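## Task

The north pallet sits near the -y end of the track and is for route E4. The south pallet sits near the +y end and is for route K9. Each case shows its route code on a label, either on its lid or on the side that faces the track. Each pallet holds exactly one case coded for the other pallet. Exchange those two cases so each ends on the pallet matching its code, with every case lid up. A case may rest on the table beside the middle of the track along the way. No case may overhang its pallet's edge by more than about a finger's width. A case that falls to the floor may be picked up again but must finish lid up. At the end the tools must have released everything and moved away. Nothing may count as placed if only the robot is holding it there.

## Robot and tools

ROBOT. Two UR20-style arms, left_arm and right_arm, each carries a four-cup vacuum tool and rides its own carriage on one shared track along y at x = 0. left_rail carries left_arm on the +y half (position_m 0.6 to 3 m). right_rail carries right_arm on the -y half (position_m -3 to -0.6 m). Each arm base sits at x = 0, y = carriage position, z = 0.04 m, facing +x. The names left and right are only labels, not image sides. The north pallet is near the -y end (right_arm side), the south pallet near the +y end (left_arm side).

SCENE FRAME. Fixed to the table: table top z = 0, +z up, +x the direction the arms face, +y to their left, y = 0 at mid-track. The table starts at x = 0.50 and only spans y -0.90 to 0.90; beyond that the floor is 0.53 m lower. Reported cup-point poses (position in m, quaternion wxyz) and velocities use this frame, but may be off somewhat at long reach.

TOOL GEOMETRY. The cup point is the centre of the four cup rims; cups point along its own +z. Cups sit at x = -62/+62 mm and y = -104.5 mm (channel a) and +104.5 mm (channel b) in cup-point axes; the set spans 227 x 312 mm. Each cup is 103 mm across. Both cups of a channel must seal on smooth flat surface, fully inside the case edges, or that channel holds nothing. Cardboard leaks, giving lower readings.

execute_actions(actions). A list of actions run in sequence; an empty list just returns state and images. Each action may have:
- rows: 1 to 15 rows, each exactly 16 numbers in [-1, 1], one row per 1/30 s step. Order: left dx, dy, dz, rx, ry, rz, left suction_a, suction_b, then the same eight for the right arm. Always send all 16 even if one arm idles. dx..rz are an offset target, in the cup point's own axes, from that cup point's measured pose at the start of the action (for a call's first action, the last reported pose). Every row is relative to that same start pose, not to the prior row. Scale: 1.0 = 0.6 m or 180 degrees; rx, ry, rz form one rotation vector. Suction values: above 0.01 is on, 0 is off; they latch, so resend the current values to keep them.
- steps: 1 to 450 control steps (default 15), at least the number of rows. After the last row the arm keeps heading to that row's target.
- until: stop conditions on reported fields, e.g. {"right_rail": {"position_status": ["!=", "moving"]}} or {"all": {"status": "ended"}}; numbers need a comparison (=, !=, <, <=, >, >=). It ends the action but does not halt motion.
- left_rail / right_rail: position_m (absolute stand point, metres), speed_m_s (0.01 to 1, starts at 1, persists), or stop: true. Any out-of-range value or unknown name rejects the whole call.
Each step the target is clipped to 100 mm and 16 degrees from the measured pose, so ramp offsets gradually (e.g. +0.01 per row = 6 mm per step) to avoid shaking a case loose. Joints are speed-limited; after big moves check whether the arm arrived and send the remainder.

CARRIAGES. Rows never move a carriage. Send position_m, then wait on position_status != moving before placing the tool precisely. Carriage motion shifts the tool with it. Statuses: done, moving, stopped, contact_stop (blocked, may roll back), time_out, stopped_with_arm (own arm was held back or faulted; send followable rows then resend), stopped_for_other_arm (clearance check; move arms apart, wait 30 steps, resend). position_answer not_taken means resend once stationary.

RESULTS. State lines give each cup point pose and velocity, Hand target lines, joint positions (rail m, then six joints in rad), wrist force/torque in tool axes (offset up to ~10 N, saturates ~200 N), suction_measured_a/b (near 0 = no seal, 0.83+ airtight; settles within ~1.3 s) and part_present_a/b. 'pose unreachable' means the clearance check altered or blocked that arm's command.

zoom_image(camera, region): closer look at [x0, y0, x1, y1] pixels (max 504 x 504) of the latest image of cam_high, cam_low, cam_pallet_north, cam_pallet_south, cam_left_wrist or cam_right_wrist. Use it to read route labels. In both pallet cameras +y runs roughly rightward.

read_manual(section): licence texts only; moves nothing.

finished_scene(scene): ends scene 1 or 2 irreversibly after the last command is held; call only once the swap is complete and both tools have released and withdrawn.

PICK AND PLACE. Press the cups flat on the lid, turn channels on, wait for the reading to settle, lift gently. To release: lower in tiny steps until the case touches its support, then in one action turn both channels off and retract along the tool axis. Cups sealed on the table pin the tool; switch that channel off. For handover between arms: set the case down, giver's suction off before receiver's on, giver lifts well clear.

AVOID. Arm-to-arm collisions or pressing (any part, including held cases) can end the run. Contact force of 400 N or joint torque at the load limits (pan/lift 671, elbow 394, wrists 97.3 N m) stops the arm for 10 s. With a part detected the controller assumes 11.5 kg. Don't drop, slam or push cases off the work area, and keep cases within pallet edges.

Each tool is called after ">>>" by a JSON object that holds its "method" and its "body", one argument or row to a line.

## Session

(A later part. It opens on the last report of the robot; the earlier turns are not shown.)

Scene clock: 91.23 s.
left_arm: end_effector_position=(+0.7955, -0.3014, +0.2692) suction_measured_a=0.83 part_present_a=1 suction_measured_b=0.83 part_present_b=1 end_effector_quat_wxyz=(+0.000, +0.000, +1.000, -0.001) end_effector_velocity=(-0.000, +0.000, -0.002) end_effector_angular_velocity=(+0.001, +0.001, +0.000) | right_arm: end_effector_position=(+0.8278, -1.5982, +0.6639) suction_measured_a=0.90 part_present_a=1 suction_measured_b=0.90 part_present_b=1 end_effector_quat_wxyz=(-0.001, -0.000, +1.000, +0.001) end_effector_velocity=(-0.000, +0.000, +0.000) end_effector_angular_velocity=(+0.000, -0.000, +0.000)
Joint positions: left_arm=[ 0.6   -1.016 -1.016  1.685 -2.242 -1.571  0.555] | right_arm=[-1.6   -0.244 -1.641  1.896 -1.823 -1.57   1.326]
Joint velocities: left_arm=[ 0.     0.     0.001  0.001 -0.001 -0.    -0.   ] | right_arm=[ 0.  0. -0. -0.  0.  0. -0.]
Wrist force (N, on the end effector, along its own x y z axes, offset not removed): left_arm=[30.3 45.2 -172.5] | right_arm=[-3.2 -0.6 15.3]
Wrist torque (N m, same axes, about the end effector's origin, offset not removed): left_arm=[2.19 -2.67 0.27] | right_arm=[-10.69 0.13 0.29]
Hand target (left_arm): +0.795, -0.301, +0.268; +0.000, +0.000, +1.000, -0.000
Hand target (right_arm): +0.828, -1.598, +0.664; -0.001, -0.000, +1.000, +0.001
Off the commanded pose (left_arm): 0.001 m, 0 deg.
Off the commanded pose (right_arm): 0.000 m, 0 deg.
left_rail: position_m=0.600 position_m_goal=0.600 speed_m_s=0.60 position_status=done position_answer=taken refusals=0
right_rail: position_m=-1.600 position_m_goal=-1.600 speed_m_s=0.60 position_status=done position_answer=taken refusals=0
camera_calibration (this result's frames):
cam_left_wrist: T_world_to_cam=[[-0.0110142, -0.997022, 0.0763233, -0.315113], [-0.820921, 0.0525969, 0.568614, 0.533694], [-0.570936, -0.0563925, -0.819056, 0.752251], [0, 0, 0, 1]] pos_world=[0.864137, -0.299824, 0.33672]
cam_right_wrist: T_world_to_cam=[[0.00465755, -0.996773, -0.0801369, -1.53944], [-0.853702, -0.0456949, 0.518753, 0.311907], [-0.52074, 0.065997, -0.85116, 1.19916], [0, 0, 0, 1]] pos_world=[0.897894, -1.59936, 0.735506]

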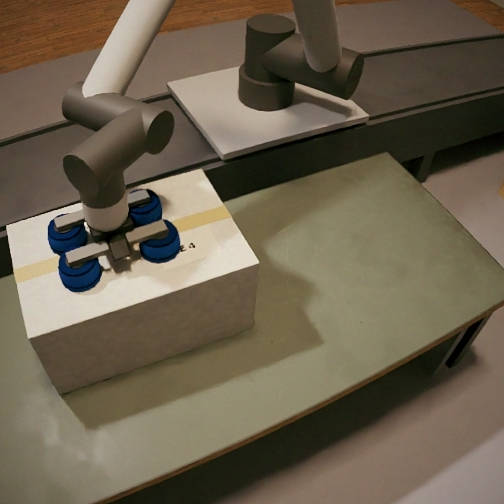

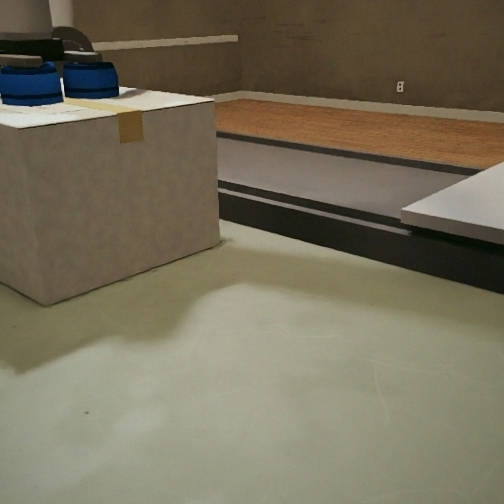

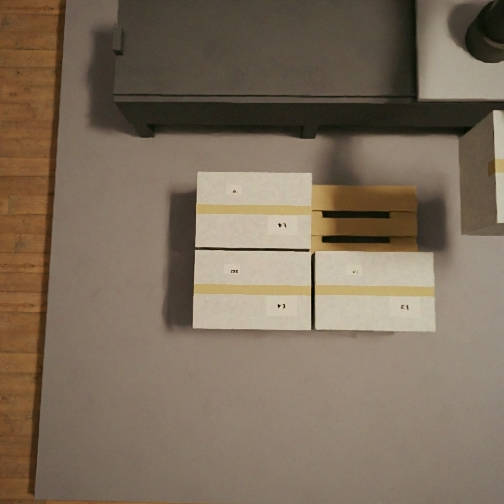

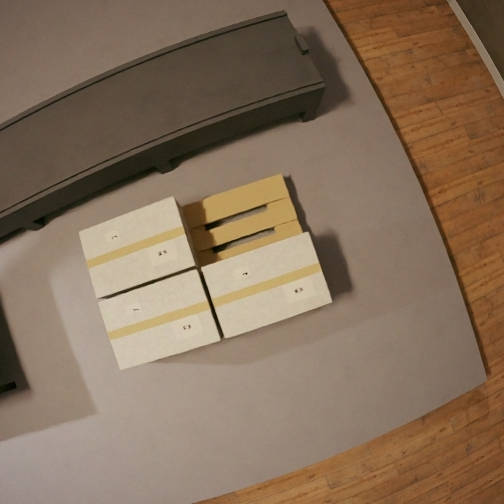

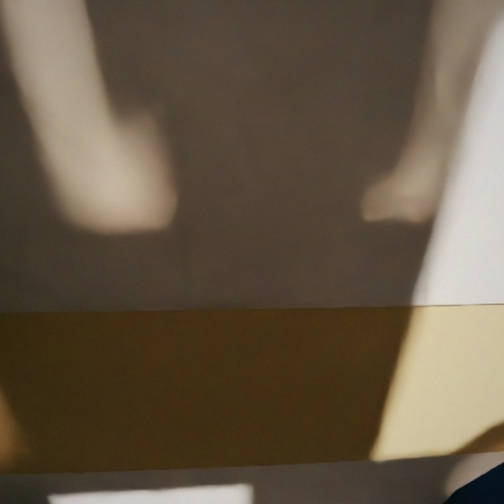

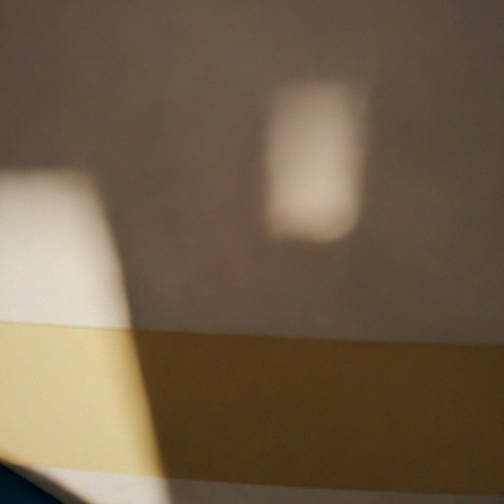

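>>> {"method": "execute_actions", "body": {
  "actions": [
    {"rows":[[0,0,-0.7,0,0,0,0,0,0,0,0,0,0,0,1,1]],"steps":60},
    {"rows":[[0,1,0,0,0,0,0,0,0,0,0,0,0,0,1,1]],"steps":60},
    {"left_rail":{"position_m":2.0,"speed_m_s":1},"rows":[[0,0.5,0,0,0,0,0,0,0,0,0,0,0,0,1,1]],"steps":70},
    {"right_rail":{"position_m":-0.6},"steps":150,"until":{"right_rail":{"position_status":["!=","moving"]}}},
    {"rows":[[0,0,0,0,0,0,0,0,0,0.25,0,0,0,0,1,1],[0,0,0,0,0,0,0,0,0,0.9,0,0,0,0,1,1]],"steps":100},
    {"rows":[[0,0,0,0,0,0,0,0,0,0.85,0,0,0,0,1,1]],"steps":100},
    {"rows":[[0,0,0,0,0,0,0,0,0,0,0.6,0,0,0,1,1]],"steps":70},
    {"rows":[[0,0,0,0,0,0,0,0,0,0,0.045,0,0,0,1,1]],"steps":25}
  ]
}}

Scene clock: 119.57 s.
left_arm: end_effector_position=(+0.7955, +1.9995, +0.6880) suction_measured_a=0.00 part_present_a=0 suction_measured_b=0.00 part_present_b=0 end_effector_quat_wxyz=(+0.001, +0.000, +1.000, -0.001) end_effector_velocity=(-0.000, +0.000, +0.000) end_effector_angular_velocity=(-0.000, -0.000, +0.000) | right_arm: end_effector_position=(+0.8253, +0.4513, +0.2765) suction_measured_a=0.90 part_present_a=1 suction_measured_b=0.90 part_present_b=1 end_effector_quat_wxyz=(-0.001, -0.001, +1.000, -0.000) end_effector_velocity=(+0.000, +0.000, -0.000) end_effector_angular_velocity=(+0.000, -0.000, +0.000)
Joint positions: left_arm=[ 2.    -0.256 -1.689  1.905 -1.788 -1.572  1.315] | right_arm=[-0.6    0.754 -0.891  1.442 -2.12  -1.57   2.324]
Joint velocities: left_arm=[ 0.  0. -0.  0. -0.  0. -0.] | right_arm=[ 0.  0.  0.  0. -0.  0. -0.]
Wrist force (N, on the end effector, along its own x y z axes, offset not removed): left_arm=[0.2 0.3 0.6] | right_arm=[-2.0 -2.0 16.2]
Wrist torque (N m, same axes, about the end effector's origin, offset not removed): left_arm=[-0.51 0.27 -0.05] | right_arm=[-10.66 -0.15 0.07]
Hand target (left_arm): +0.796, +1.999, +0.688; +0.001, +0.000, +1.000, -0.001
Hand target (right_arm): +0.825, +0.451, +0.276; -0.001, -0.001, +1.000, -0.000
Off the commanded pose (left_arm): 0.000 m, 0 deg.
Off the commanded pose (right_arm): 0.000 m, 0 deg.
left_rail: position_m=2.000 position_m_goal=2.000 speed_m_s=1.00 position_status=done position_answer=taken refusals=0
right_rail: position_m=-0.600 position_m_goal=-0.600 speed_m_s=0.60 position_status=done position_answer=taken refusals=0
camera_calibration (this result's frames):
cam_left_wrist: T_world_to_cam=[[-0.0110657, -0.997047, 0.0759978, 1.94727], [-0.821208, 0.0524252, 0.568216, 0.175447], [-0.570522, -0.0561223, -0.819363, 1.22441], [0, 0, 0, 1]] pos_world=[0.864181, 2.00104, 0.755558]
cam_right_wrist: T_world_to_cam=[[0.00474982, -0.996941, -0.0780074, 0.471813], [-0.853364, -0.0447067, 0.519395, 0.603477], [-0.521294, 0.0641017, -0.850966, 0.734074], [0, 0, 0, 1]] pos_world=[0.895413, 0.450294, 0.348034]

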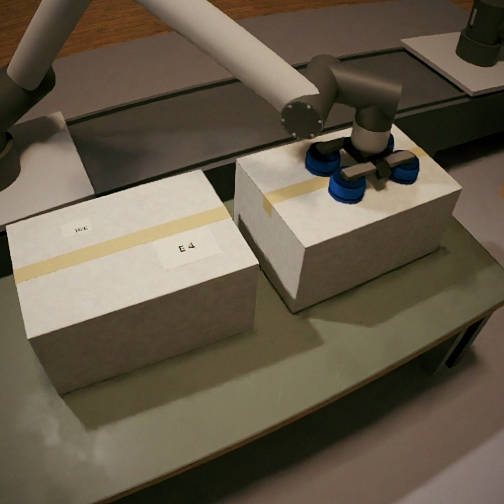

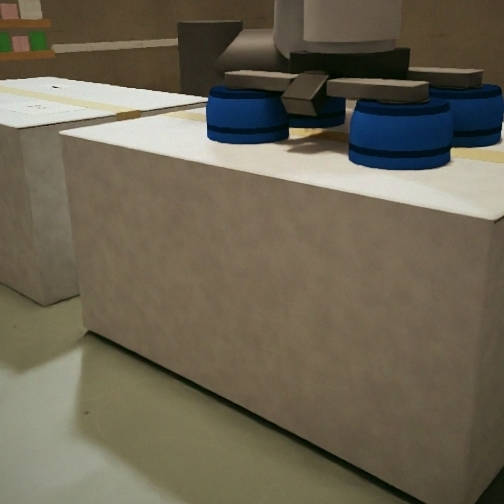

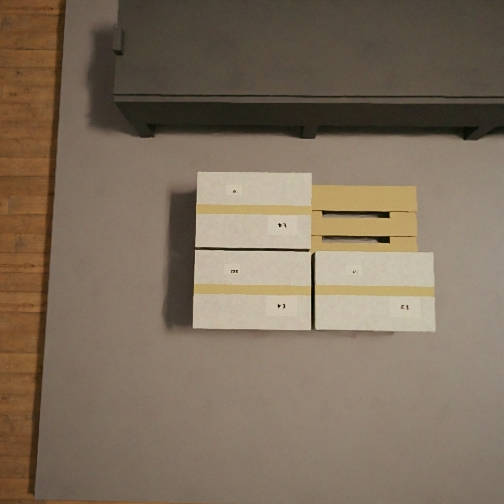

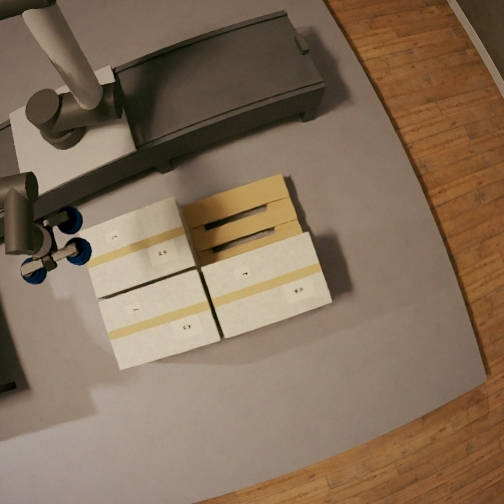

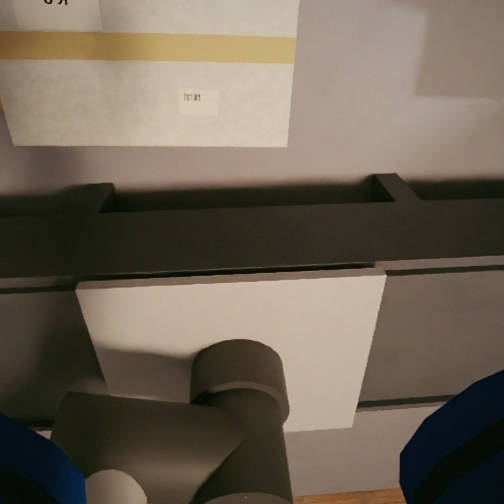

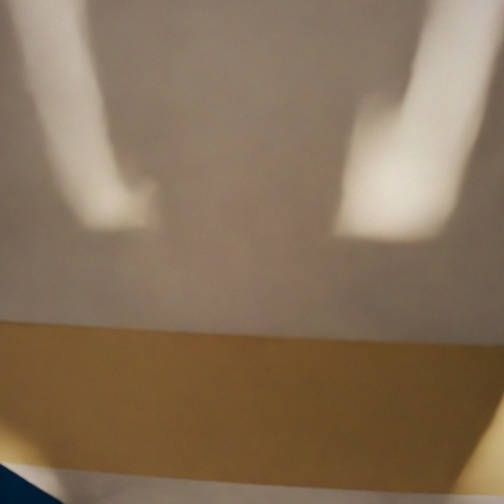

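>>> {"method": "execute_actions", "body": {
  "actions": [
    {"rows":[[0,0,0,0,0,0,0,0,0,0,0.013,0,0,0,1,1]],"steps":15},
    {"rows":[[0,0,0,0,0,0,0,0,0,0,-0.6,0,0,0,0,0]],"steps":50},
    {"rows":[[0,0,0,0,0,0,0,0,0.05,-0.6,0,0,0,0,0,0]],"steps":50}
  ]
}}

Scene clock: 133.37 s.
left_arm: end_effector_position=(+0.7955, +1.9995, +0.6880) suction_measured_a=0.00 part_present_a=0 suction_measured_b=0.00 part_present_b=0 end_effector_quat_wxyz=(+0.001, +0.000, +1.000, -0.001) end_effector_velocity=(-0.000, +0.000, +0.000) end_effector_angular_velocity=(-0.000, -0.000, +0.000) | right_arm: end_effector_position=(+0.7963, +0.0918, +0.6291) suction_measured_a=0.00 part_present_a=0 suction_measured_b=0.00 part_present_b=0 end_effector_quat_wxyz=(-0.001, -0.001, +1.000, -0.000) end_effector_velocity=(-0.000, -0.000, +0.000) end_effector_angular_velocity=(+0.000, -0.000, -0.000)
Joint positions: left_arm=[ 2.    -0.256 -1.689  1.905 -1.788 -1.572  1.315] | right_arm=[-0.6    0.523 -1.364  1.646 -1.85  -1.57   2.093]
Joint velocities: left_arm=[ 0.  0. -0.  0. -0. -0. -0.] | right_arm=[ 0. -0. -0.  0. -0.  0. -0.]
Wrist force (N, on the end effector, along its own x y z axes, offset not removed): left_arm=[1.6 1.2 0.6] | right_arm=[-6.3 -0.7 -0.6]
Wrist torque (N m, same axes, about the end effector's origin, offset not removed): left_arm=[-0.24 0.03 -0.12] | right_arm=[0.07 1.08 0.12]
Hand target (left_arm): +0.796, +1.999, +0.688; +0.001, +0.000, +1.000, -0.001
Hand target (right_arm): +0.796, +0.092, +0.629; -0.001, -0.001, +1.000, -0.000
Off the commanded pose (left_arm): 0.000 m, 0 deg.
Off the commanded pose (right_arm): 0.000 m, 0 deg.
left_rail: position_m=2.000 position_m_goal=2.000 speed_m_s=1.00 position_status=done position_answer=taken refusals=0
right_rail: position_m=-0.600 position_m_goal=-0.600 speed_m_s=0.60 position_status=done position_answer=taken refusals=0
camera_calibration (this result's frames):
cam_left_wrist: T_world_to_cam=[[-0.0110656, -0.997047, 0.0759977, 1.94728], [-0.821208, 0.0524251, 0.568216, 0.175448], [-0.570522, -0.0561223, -0.819363, 1.22441], [0, 0, 0, 1]] pos_world=[0.864181, 2.00104, 0.755558]
cam_right_wrist: T_world_to_cam=[[0.00475208, -0.996904, -0.0784784, 0.141409], [-0.853344, -0.0449565, 0.519406, 0.379519], [-0.521326, 0.0645008, -0.850916, 1.04205], [0, 0, 0, 1]] pos_world=[0.866436, 0.0908203, 0.700671]

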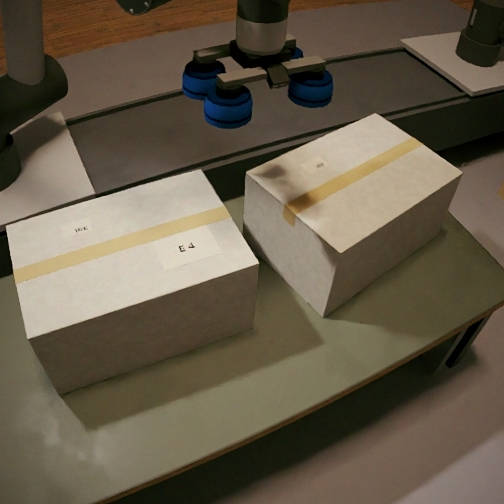

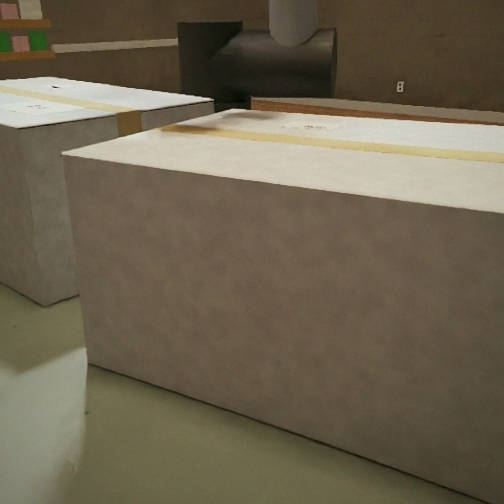

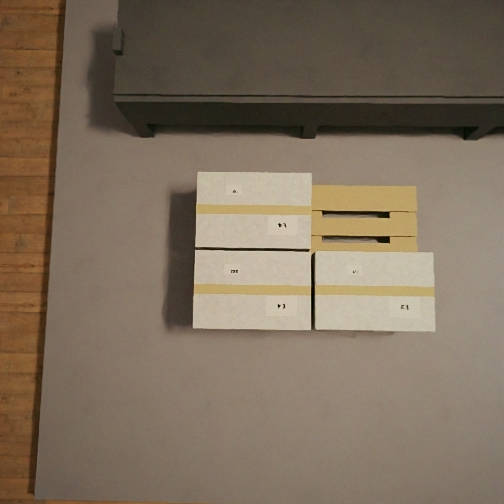

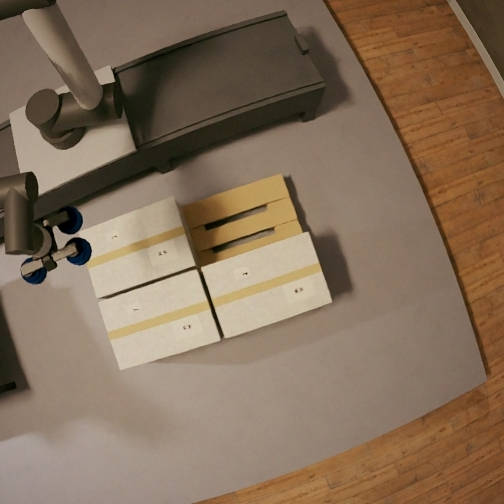

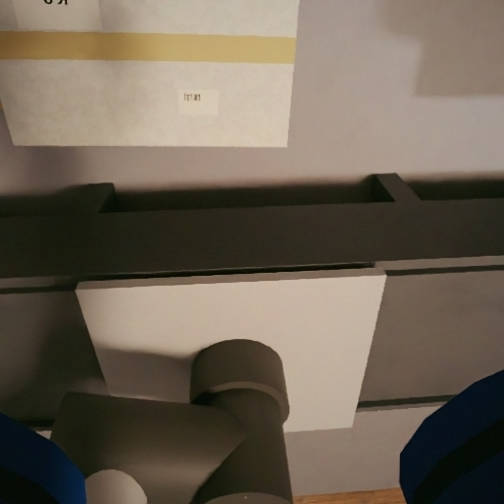

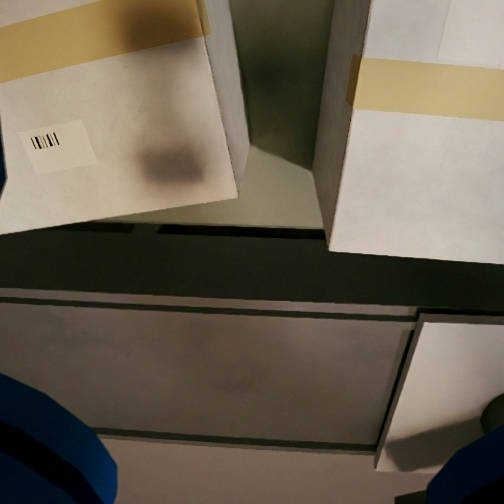

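>>> {"method": "execute_actions", "body": {
  "actions": [
    {"rows":[[0,0,0,0,0,0,0,0,0,-0.665,0,0,0,0,0,0]],"steps":60},
    {"rows":[[0,0,0,0,0,0,0,0,0,0,0.5,0,0,0,1,1]],"steps":50},
    {"rows":[[0,0,0,0,0,0,0,0,0,0,0.1,0,0,0,1,1]],"steps":60},
    {"rows":[[0,0,0,0,0,0,0,0,0,0,-0.05,0,0,0,1,1],[0,0,0,0,0,0,0,0,0,0,-0.65,0,0,0,1,1]],"steps":70},
    {"rows":[[0,0,0,0,0,0,0,0,-0.05,-0.48,0,0,0,0,1,1]],"steps":70},
    {"right_rail":{"position_m":-2.105},"steps":150,"until":{"right_rail":{"position_status":["!=","moving"]}}},
    {"left_rail":{"position_m":1.0},"rows":[[0,0,0,0,0,0,0,0,0,0,0.9,0,0,0,1,1]],"steps":110}
  ]
}}

Scene clock: 162.53 s.
left_arm: end_effector_position=(+0.7955, +0.9993, +0.6880) suction_measured_a=0.00 part_present_a=0 suction_measured_b=0.00 part_present_b=0 end_effector_quat_wxyz=(+0.001, +0.000, +1.000, -0.001) end_effector_velocity=(+0.000, +0.000, -0.000) end_effector_angular_velocity=(+0.000, +0.000, +0.000) | right_arm: end_effector_position=(+0.8271, -2.1003, +0.1194) suction_measured_a=0.90 part_present_a=1 suction_measured_b=0.90 part_present_b=1 end_effector_quat_wxyz=(-0.001, -0.000, +1.000, +0.001) end_effector_velocity=(-0.000, +0.000, -0.000) end_effector_angular_velocity=(+0.000, +0.000, +0.000)
Joint positions: left_arm=[ 1.    -0.256 -1.689  1.905 -1.788 -1.572  1.315] | right_arm=[-2.105 -0.24  -1.168  2.306 -2.706 -1.57   1.33 ]
Joint velocities: left_arm=[ 0.  0.  0. -0.  0. -0.  0.] | right_arm=[ 0. -0.  0.  0.  0.  0. -0.]
Wrist force (N, on the end effector, along its own x y z axes, offset not removed): left_arm=[1.9 0.7 -1.7] | right_arm=[26.2 -0.3 49.1]
Wrist torque (N m, same axes, about the end effector's origin, offset not removed): left_arm=[-0.33 0.11 -0.22] | right_arm=[-4.91 4.32 -6.44]
Hand target (left_arm): +0.796, +0.999, +0.688; +0.001, +0.000, +1.000, -0.001
Hand target (right_arm): +0.827, -2.100, +0.119; -0.001, -0.000, +1.000, +0.001
Off the commanded pose (left_arm): 0.000 m, 0 deg.
Off the commanded pose (right_arm): 0.001 m, 0 deg.
left_rail: position_m=1.000 position_m_goal=1.000 speed_m_s=1.00 position_status=done position_answer=taken refusals=0
right_rail: position_m=-2.105 position_m_goal=-2.105 speed_m_s=0.60 position_status=done position_answer=taken refusals=0
camera_calibration (this result's frames):
cam_left_wrist: T_world_to_cam=[[-0.0110665, -0.997046, 0.0759998, 0.949954], [-0.821213, 0.0524266, 0.568209, 0.227891], [-0.570515, -0.0561239, -0.819367, 1.16828], [0, 0, 0, 1]] pos_world=[0.86418, 1.00077, 0.755562]
cam_right_wrist: T_world_to_cam=[[0.00475995, -0.996779, -0.0800567, -2.08358], [-0.853603, -0.0457528, 0.518911, 0.570604], [-0.520902, 0.0658667, -0.851071, 0.768293], [0, 0, 0, 1]] pos_world=[0.897193, -2.10136, 0.190975]

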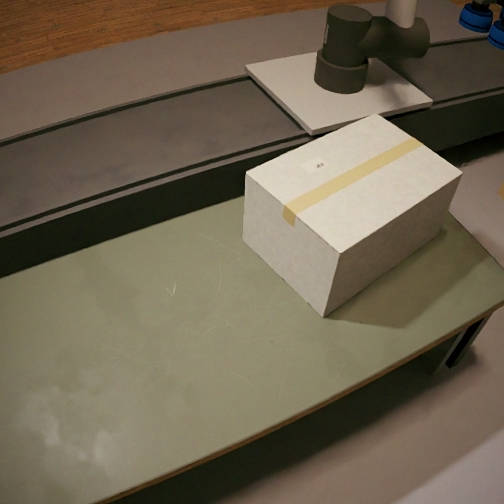

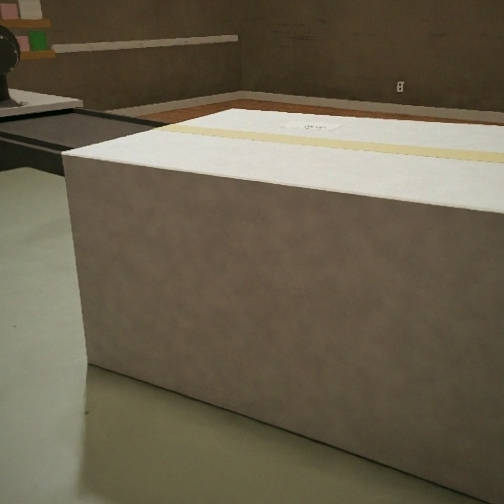

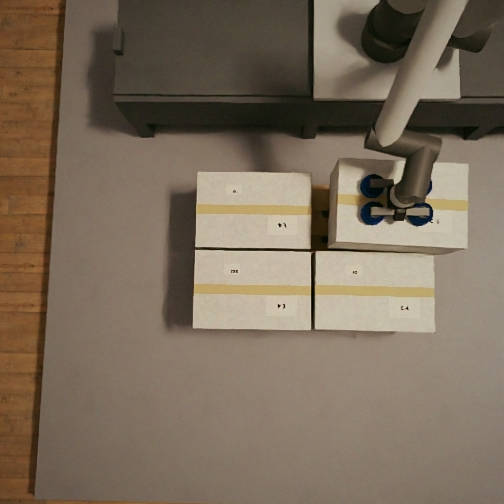

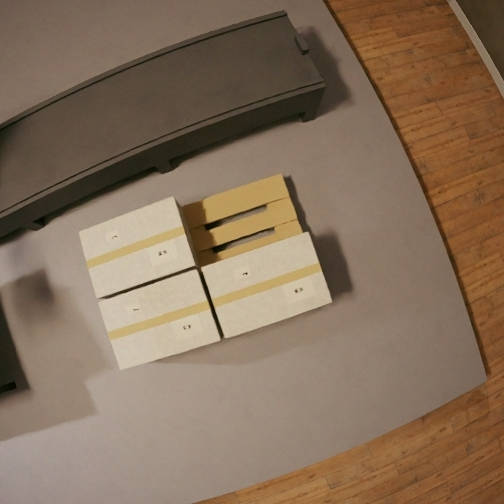

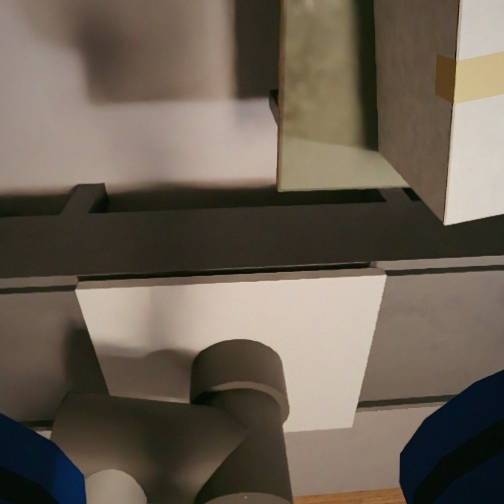

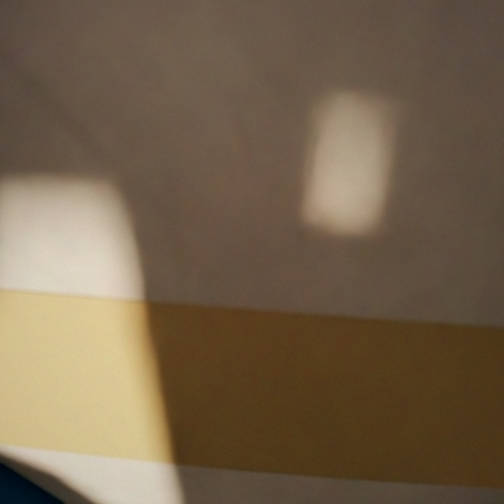

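>>> {"method": "execute_actions", "body": {
  "actions": [
    {"rows":[[0,0,0,0,0,0,0,0,0.022,0,0,0,0,0,1,1]],"steps":20},
    {"rows":[[0,0,0,0,0,0,0,0,0,0,0.33,0,0,0,1,1]],"steps":60},
    {"rows":[[0,0.05,0,0,0,0,0,0,0,0,0,0,0,0,1,1]],"steps":5}
  ]
}}

>>> {"method": "zoom_image", "body": {
  "camera": "cam_pallet_north",
  "region": [280, 150, 480, 340]
}}

>>> {"method": "zoom_image", "body": {
  "camera": "cam_left_wrist",
  "region": [0, 0, 504, 504]
}}

Scene clock: 172.37 s.
left_arm: end_effector_position=(+0.7954, +1.0165, +0.6880) suction_measured_a=0.00 part_present_a=0 suction_measured_b=0.00 part_present_b=0 end_effector_quat_wxyz=(+0.001, +0.000, +1.000, -0.001) end_effector_velocity=(-0.002, +0.103, -0.001) end_effector_angular_velocity=(+0.001, +0.001, +0.003) | right_arm: end_effector_position=(+0.8138, -2.1002, -0.0786) suction_measured_a=0.90 part_present_a=1 suction_measured_b=0.90 part_present_b=1 end_effector_quat_wxyz=(-0.001, -0.000, +1.000, +0.001) end_effector_velocity=(+0.000, -0.000, +0.000) end_effector_angular_velocity=(-0.000, -0.000, -0.000)
Joint positions: left_arm=[ 1.    -0.234 -1.689  1.905 -1.788 -1.572  1.337] | right_arm=[-2.105 -0.244 -0.87   2.339 -3.038 -1.57   1.326]
Joint velocities: left_arm=[ 0.     0.129  0.001 -0.    -0.     0.001  0.126] | right_arm=[ 0. -0. -0. -0. -0. -0.  0.]
Wrist force (N, on the end effector, along its own x y z axes, offset not removed): left_arm=[0.6 1.6 -1.1] | right_arm=[2.8 1.2 49.9]
Wrist torque (N m, same axes, about the end effector's origin, offset not removed): left_arm=[-0.22 0.25 -0.02] | right_arm=[-2.69 -0.97 0.12]
Hand target (left_arm): +0.795, +1.029, +0.688; +0.001, +0.000, +1.000, -0.001
Hand target (right_arm): +0.814, -2.100, -0.079; -0.001, -0.000, +1.000, +0.001
Off the commanded pose (left_arm): 0.013 m, 0 deg.
Off the commanded pose (right_arm): 0.000 m, 0 deg.
left_rail: position_m=1.000 position_m_goal=1.000 speed_m_s=1.00 position_status=done position_answer=taken refusals=0
right_rail: position_m=-2.105 position_m_goal=-2.105 speed_m_s=0.60 position_status=done position_answer=taken refusals=0
camera_calibration (this result's frames):
cam_left_wrist: T_world_to_cam=[[-0.0108356, -0.99706, 0.0758502, 0.967086], [-0.821257, 0.0521479, 0.568171, 0.2272], [-0.570456, -0.0561361, -0.819408, 1.16914], [0, 0, 0, 1]] pos_world=[0.864013, 1.01803, 0.755562]
cam_right_wrist: T_world_to_cam=[[0.00477368, -0.996771, -0.0801491, -2.0993], [-0.853603, -0.0458126, 0.518906, 0.66184], [-0.520903, 0.0659384, -0.851066, 0.593018], [0, 0, 0, 1]] pos_world=[0.883874, -2.1013, -0.0069924]

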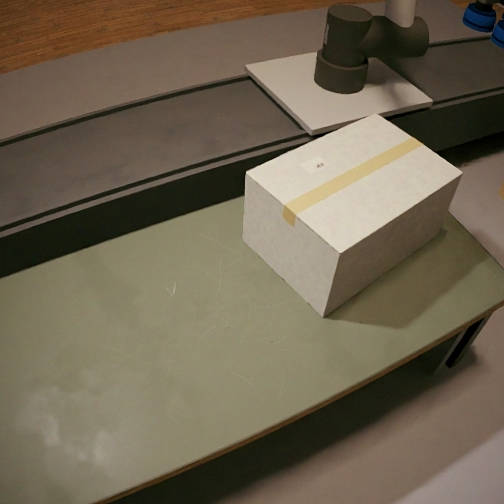

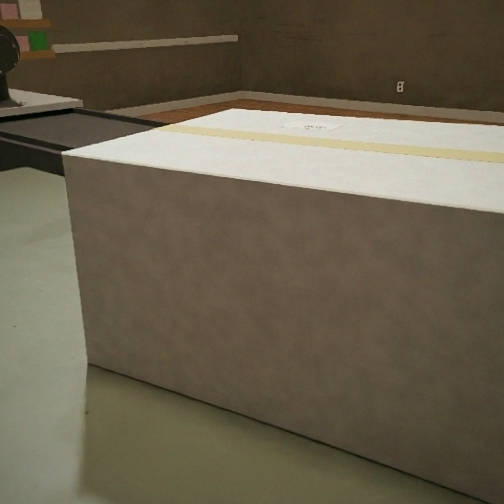

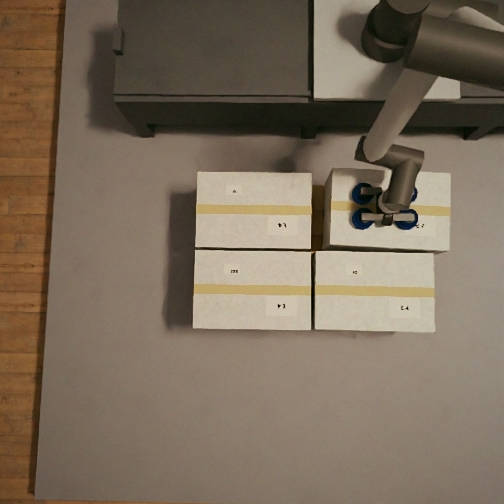

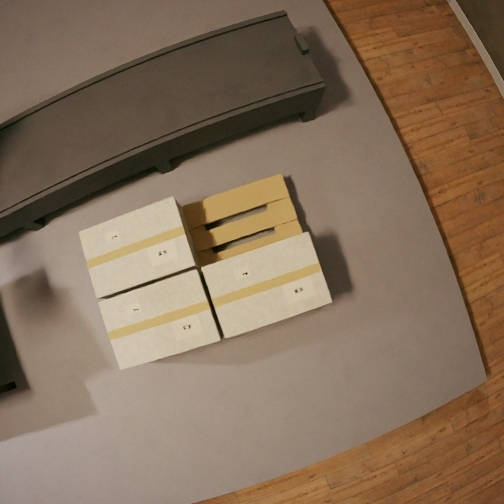

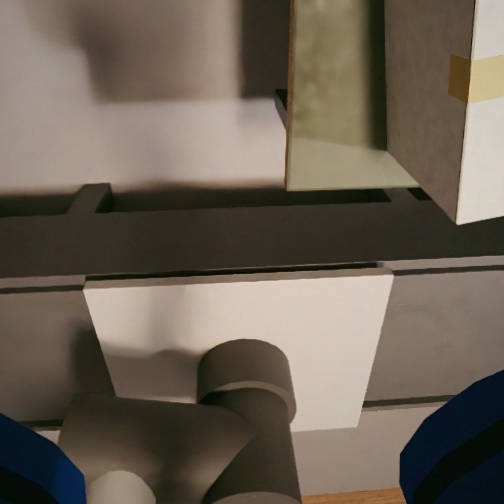

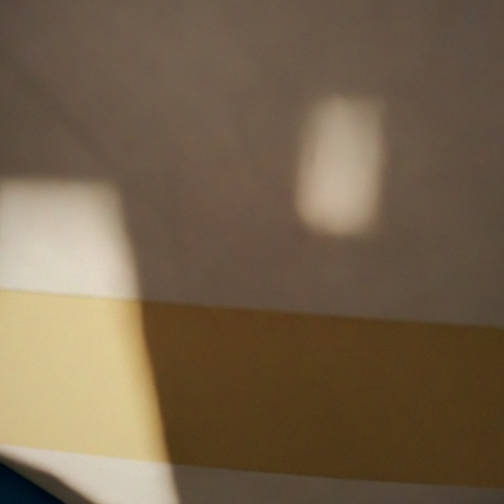

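Region (280, 150, 480, 340) of cam_pallet_north's 504x504 image, scaled by 2.520, with more detail than that image has; it fills the top 479 rows of this view, and the rest is white.

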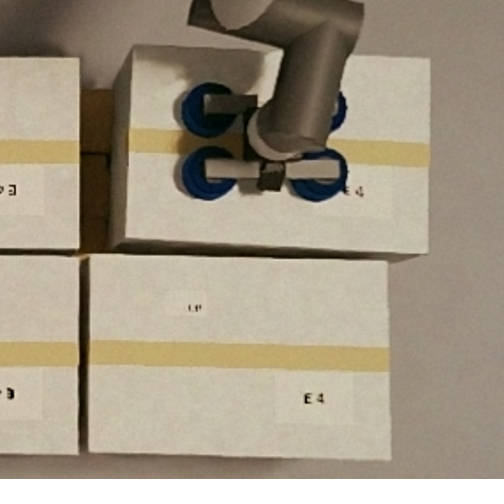

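Region (0, 0, 504, 504) of cam_left_wrist's 504x504 image, scaled by 1.000.

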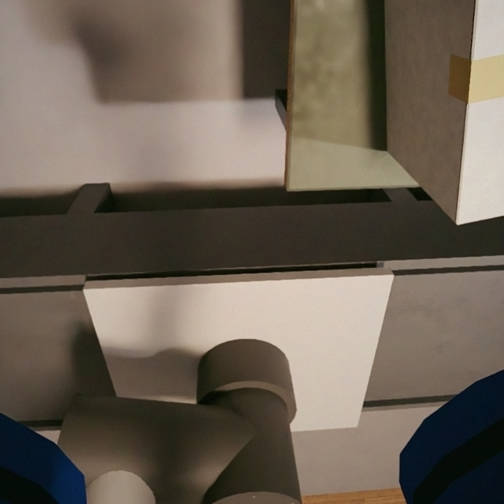

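>>> {"method": "execute_actions", "body": {
  "actions": [
    {"rows":[[0,0,0,0,0,0,0,0,0,-0.1,0,0,0,-0.011,1,1]],"steps":30},
    {"rows":[[0,0,0,0,0,0,0,0,0,0,0.05,0,0,0,1,1]],"steps":25}
  ]
}}

>>> {"method": "zoom_image", "body": {
  "camera": "cam_pallet_north",
  "region": [280, 150, 480, 340]
}}

Scene clock: 180.13 s.
left_arm: end_effector_position=(+0.7954, +1.0165, +0.6880) suction_measured_a=0.00 part_present_a=0 suction_measured_b=0.00 part_present_b=0 end_effector_quat_wxyz=(+0.001, +0.000, +1.000, -0.001) end_effector_velocity=(+0.000, -0.000, -0.000) end_effector_angular_velocity=(+0.000, -0.000, +0.000) | right_arm: end_effector_position=(+0.8139, -2.1600, -0.1085) suction_measured_a=0.90 part_present_a=1 suction_measured_b=0.90 part_present_b=1 end_effector_quat_wxyz=(-0.001, -0.018, +1.000, +0.001) end_effector_velocity=(+0.000, -0.000, -0.000) end_effector_angular_velocity=(-0.000, -0.000, -0.000)
Joint positions: left_arm=[ 1.    -0.234 -1.689  1.905 -1.788 -1.572  1.337] | right_arm=[-2.105 -0.317 -0.822  2.331 -3.078 -1.57   1.218]
Joint velocities: left_arm=[ 0. -0.  0. -0. -0.  0. -0.] | right_arm=[ 0.     0.     0.001 -0.    -0.001 -0.     0.   ]
Wrist force (N, on the end effector, along its own x y z axes, offset not removed): left_arm=[0.6 1.7 -0.7] | right_arm=[-0.7 0.7 50.3]
Wrist torque (N m, same axes, about the end effector's origin, offset not removed): left_arm=[-0.25 0.16 -0.03] | right_arm=[-2.92 -0.65 0.02]
Hand target (left_arm): +0.795, +1.017, +0.688; +0.001, +0.000, +1.000, -0.001
Hand target (right_arm): +0.814, -2.160, -0.109; -0.001, -0.018, +1.000, +0.001
Off the commanded pose (left_arm): 0.000 m, 0 deg.
Off the commanded pose (right_arm): 0.000 m, 0 deg.
left_rail: position_m=1.000 position_m_goal=1.000 speed_m_s=1.00 position_status=done position_answer=taken refusals=0
right_rail: position_m=-2.105 position_m_goal=-2.105 speed_m_s=0.60 position_status=done position_answer=taken refusals=0
camera_calibration (this result's frames):
cam_left_wrist: T_world_to_cam=[[-0.0108303, -0.99706, 0.0758492, 0.96709], [-0.821255, 0.0521433, 0.568174, 0.227204], [-0.570459, -0.056138, -0.819405, 1.16914], [0, 0, 0, 1]] pos_world=[0.864015, 1.01803, 0.755559]
cam_right_wrist: T_world_to_cam=[[0.0392141, -0.995992, -0.0803905, -2.18766], [-0.851612, -0.0753977, 0.518722, 0.609185], [-0.522704, 0.0481203, -0.851155, 0.534518], [0, 0, 0, 1]] pos_world=[0.883971, -2.15869, -0.0369075]

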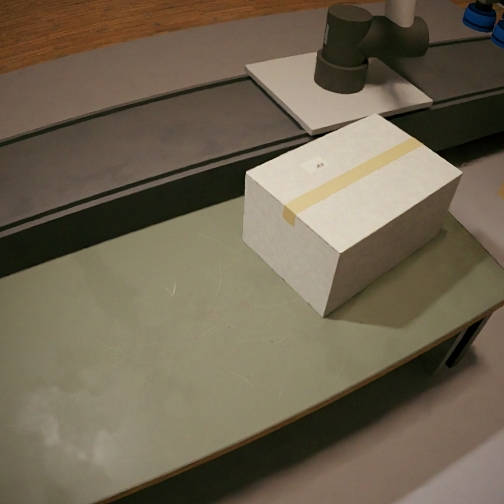

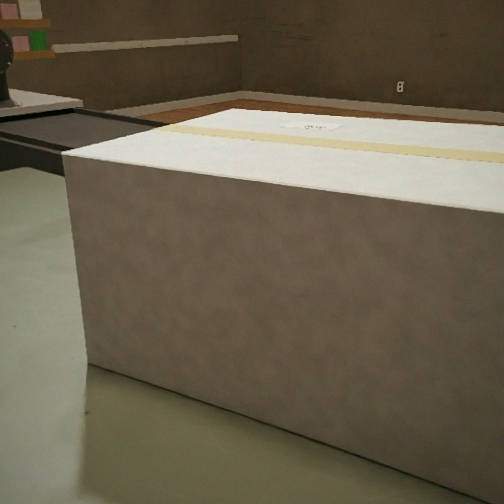

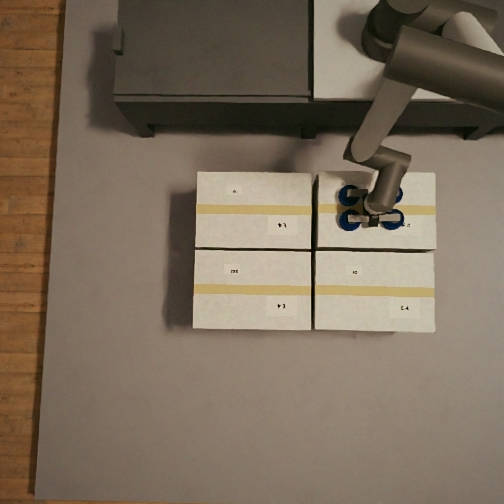

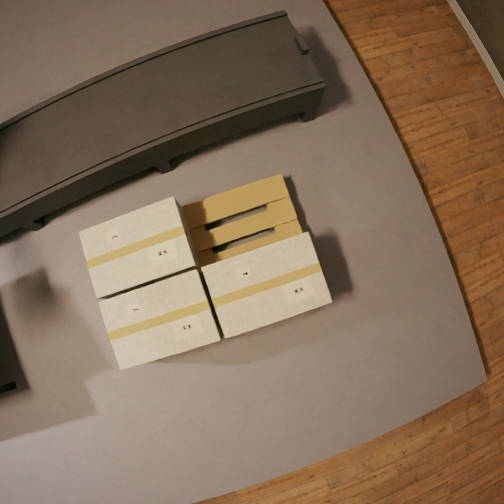

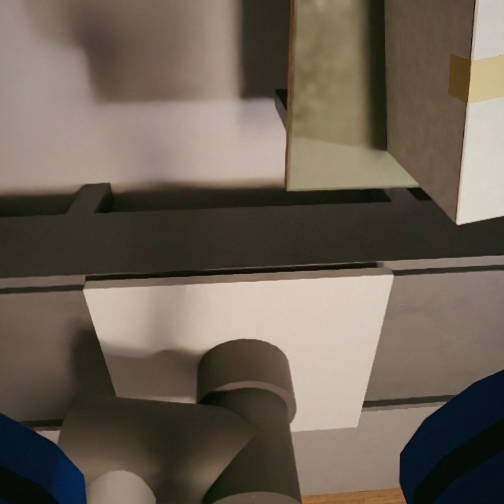

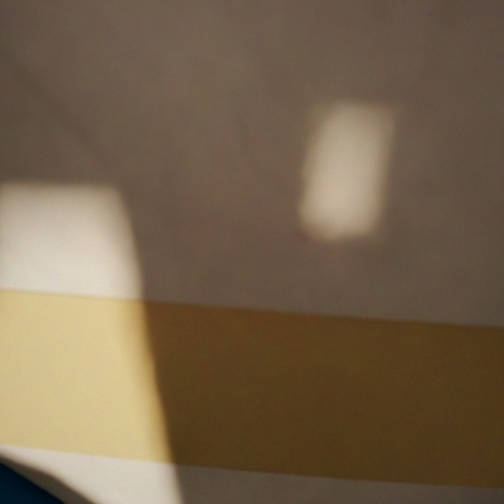

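Region (280, 150, 480, 340) of cam_pallet_north's 504x504 image, scaled by 2.520, with more detail than that image has; it fills the top 479 rows of this view, and the rest is white.

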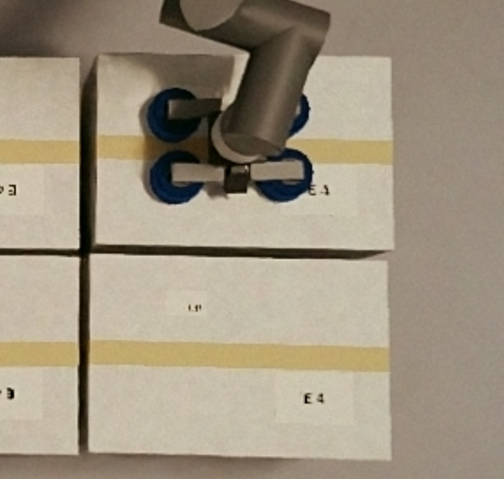

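>>> {"method": "execute_actions", "body": {
  "actions": [
    {"rows":[[0,0,0,0,0,0,0,0,0,-0.008,0.022,0,0,0,1,1]],"steps":25},
    {"rows":[[0,0,0,0,0,0,0,0,0,0,-0.8,0,0,0,0,0]],"steps":60},
    {"rows":[[0.3,-0.95,-0.2,0,0,0,0,0,0,0,0,0,0,0,0,0]],"steps":70}
  ]
}}

Scene clock: 197.60 s.
left_arm: end_effector_position=(+0.6149, +0.4473, +0.8084) suction_measured_a=0.00 part_present_a=0 suction_measured_b=0.00 part_present_b=0 end_effector_quat_wxyz=(+0.000, +0.000, +1.000, -0.001) end_effector_velocity=(+0.000, -0.000, -0.000) end_effector_angular_velocity=(+0.000, +0.000, -0.000) | right_arm: end_effector_position=(+0.8144, -2.1644, -0.1198) suction_measured_a=0.90 part_present_a=1 suction_measured_b=0.90 part_present_b=1 end_effector_quat_wxyz=(+0.000, -0.018, +1.000, +0.001) end_effector_velocity=(+0.000, +0.000, +0.000) end_effector_angular_velocity=(+0.000, -0.000, +0.000)
Joint positions: left_arm=[ 1.    -0.978 -1.67   1.722 -1.624 -1.571  0.593] | right_arm=[-2.105 -0.322 -0.803  2.328 -3.096 -1.57   1.213]
Joint velocities: left_arm=[ 0. -0.  0. -0.  0. -0.  0.] | right_arm=[ 0.  0. -0.  0.  0.  0.  0.]
Wrist force (N, on the end effector, along its own x y z axes, offset not removed): left_arm=[2.3 2.9 1.7] | right_arm=[3.8 43.7 -61.4]
Wrist torque (N m, same axes, about the end effector's origin, offset not removed): left_arm=[-0.03 -0.08 -0.19] | right_arm=[4.78 4.94 3.26]
Hand target (left_arm): +0.615, +0.447, +0.808; +0.000, +0.000, +1.000, -0.001
Hand target (right_arm): +0.814, -2.164, -0.120; +0.000, -0.018, +1.000, +0.001
Off the commanded pose (left_arm): 0.001 m, 0 deg.
Off the commanded pose (right_arm): 0.000 m, 0 deg.
FORCE FAULT: contact force on the right arm reached its limit, and that arm stopped for 10 seconds. The contact can be on any part of that arm, not only on its tool. That arm's remaining commands of this call were not run. That arm holds still and accepts commands again. Move the arm away from the contact; if what it grips holds it there, let go first. Pushing or pulling that hard again can fault the arm again.
left_rail: position_m=1.000 position_m_goal=1.000 speed_m_s=1.00 position_status=done position_answer=taken refusals=0
right_rail: position_m=-2.105 position_m_goal=-2.105 speed_m_s=0.60 position_status=done position_answer=taken refusals=0
camera_calibration (this result's frames):
cam_left_wrist: T_world_to_cam=[[-0.0107912, -0.997036, 0.0761747, 0.388121], [-0.820961, 0.0523258, 0.568582, 0.0396347], [-0.570883, -0.0564007, -0.819092, 1.13306], [0, 0, 0, 1]] pos_world=[0.683571, 0.448802, 0.875979]
cam_right_wrist: T_world_to_cam=[[0.0396826, -0.996028, -0.079715, -2.19341], [-0.852767, -0.0753383, 0.516829, 0.615994], [-0.520781, 0.0474692, -0.852369, 0.522282], [0, 0, 0, 1]] pos_world=[0.884335, -2.16308, -0.0480347]

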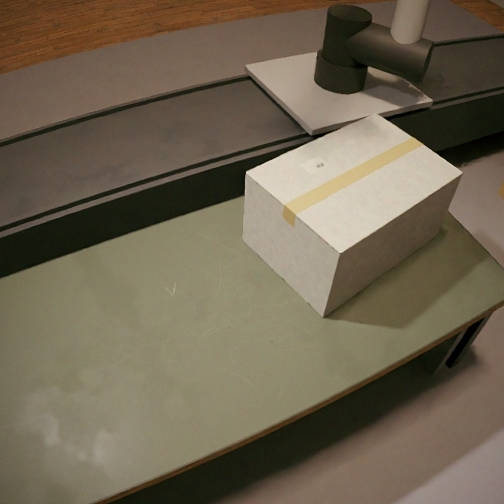

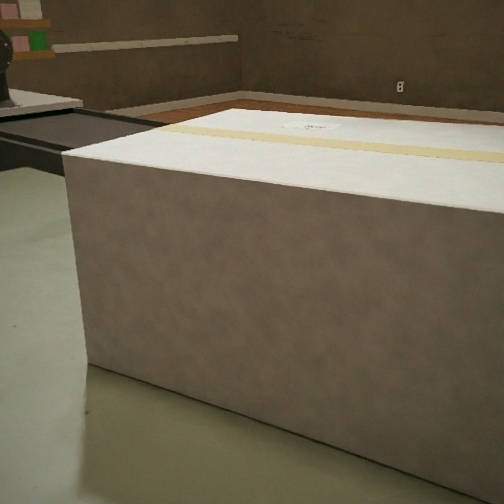

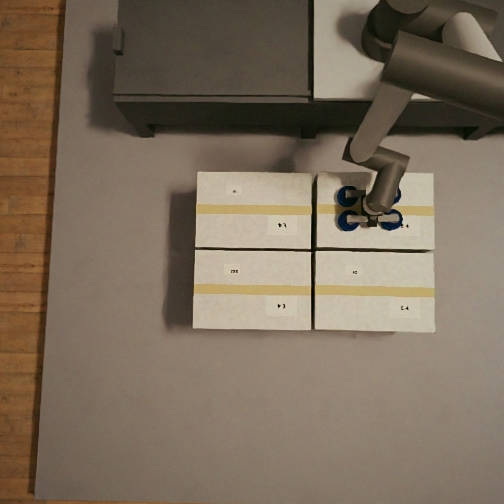

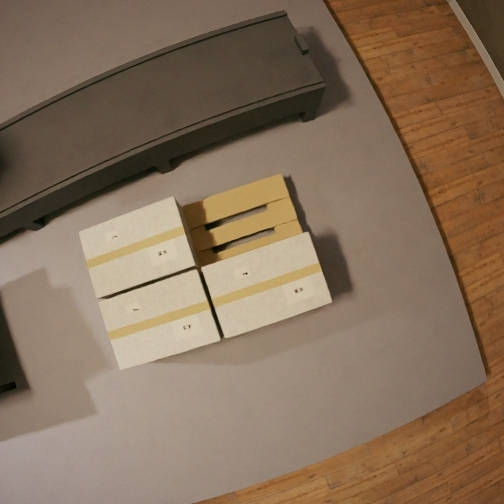

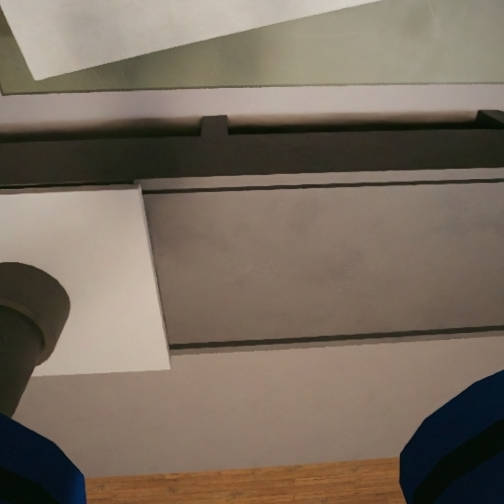

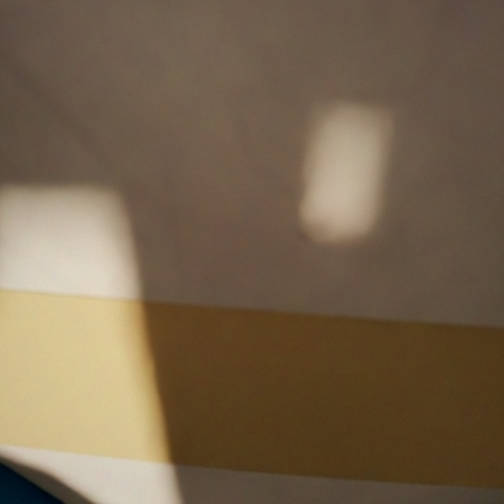

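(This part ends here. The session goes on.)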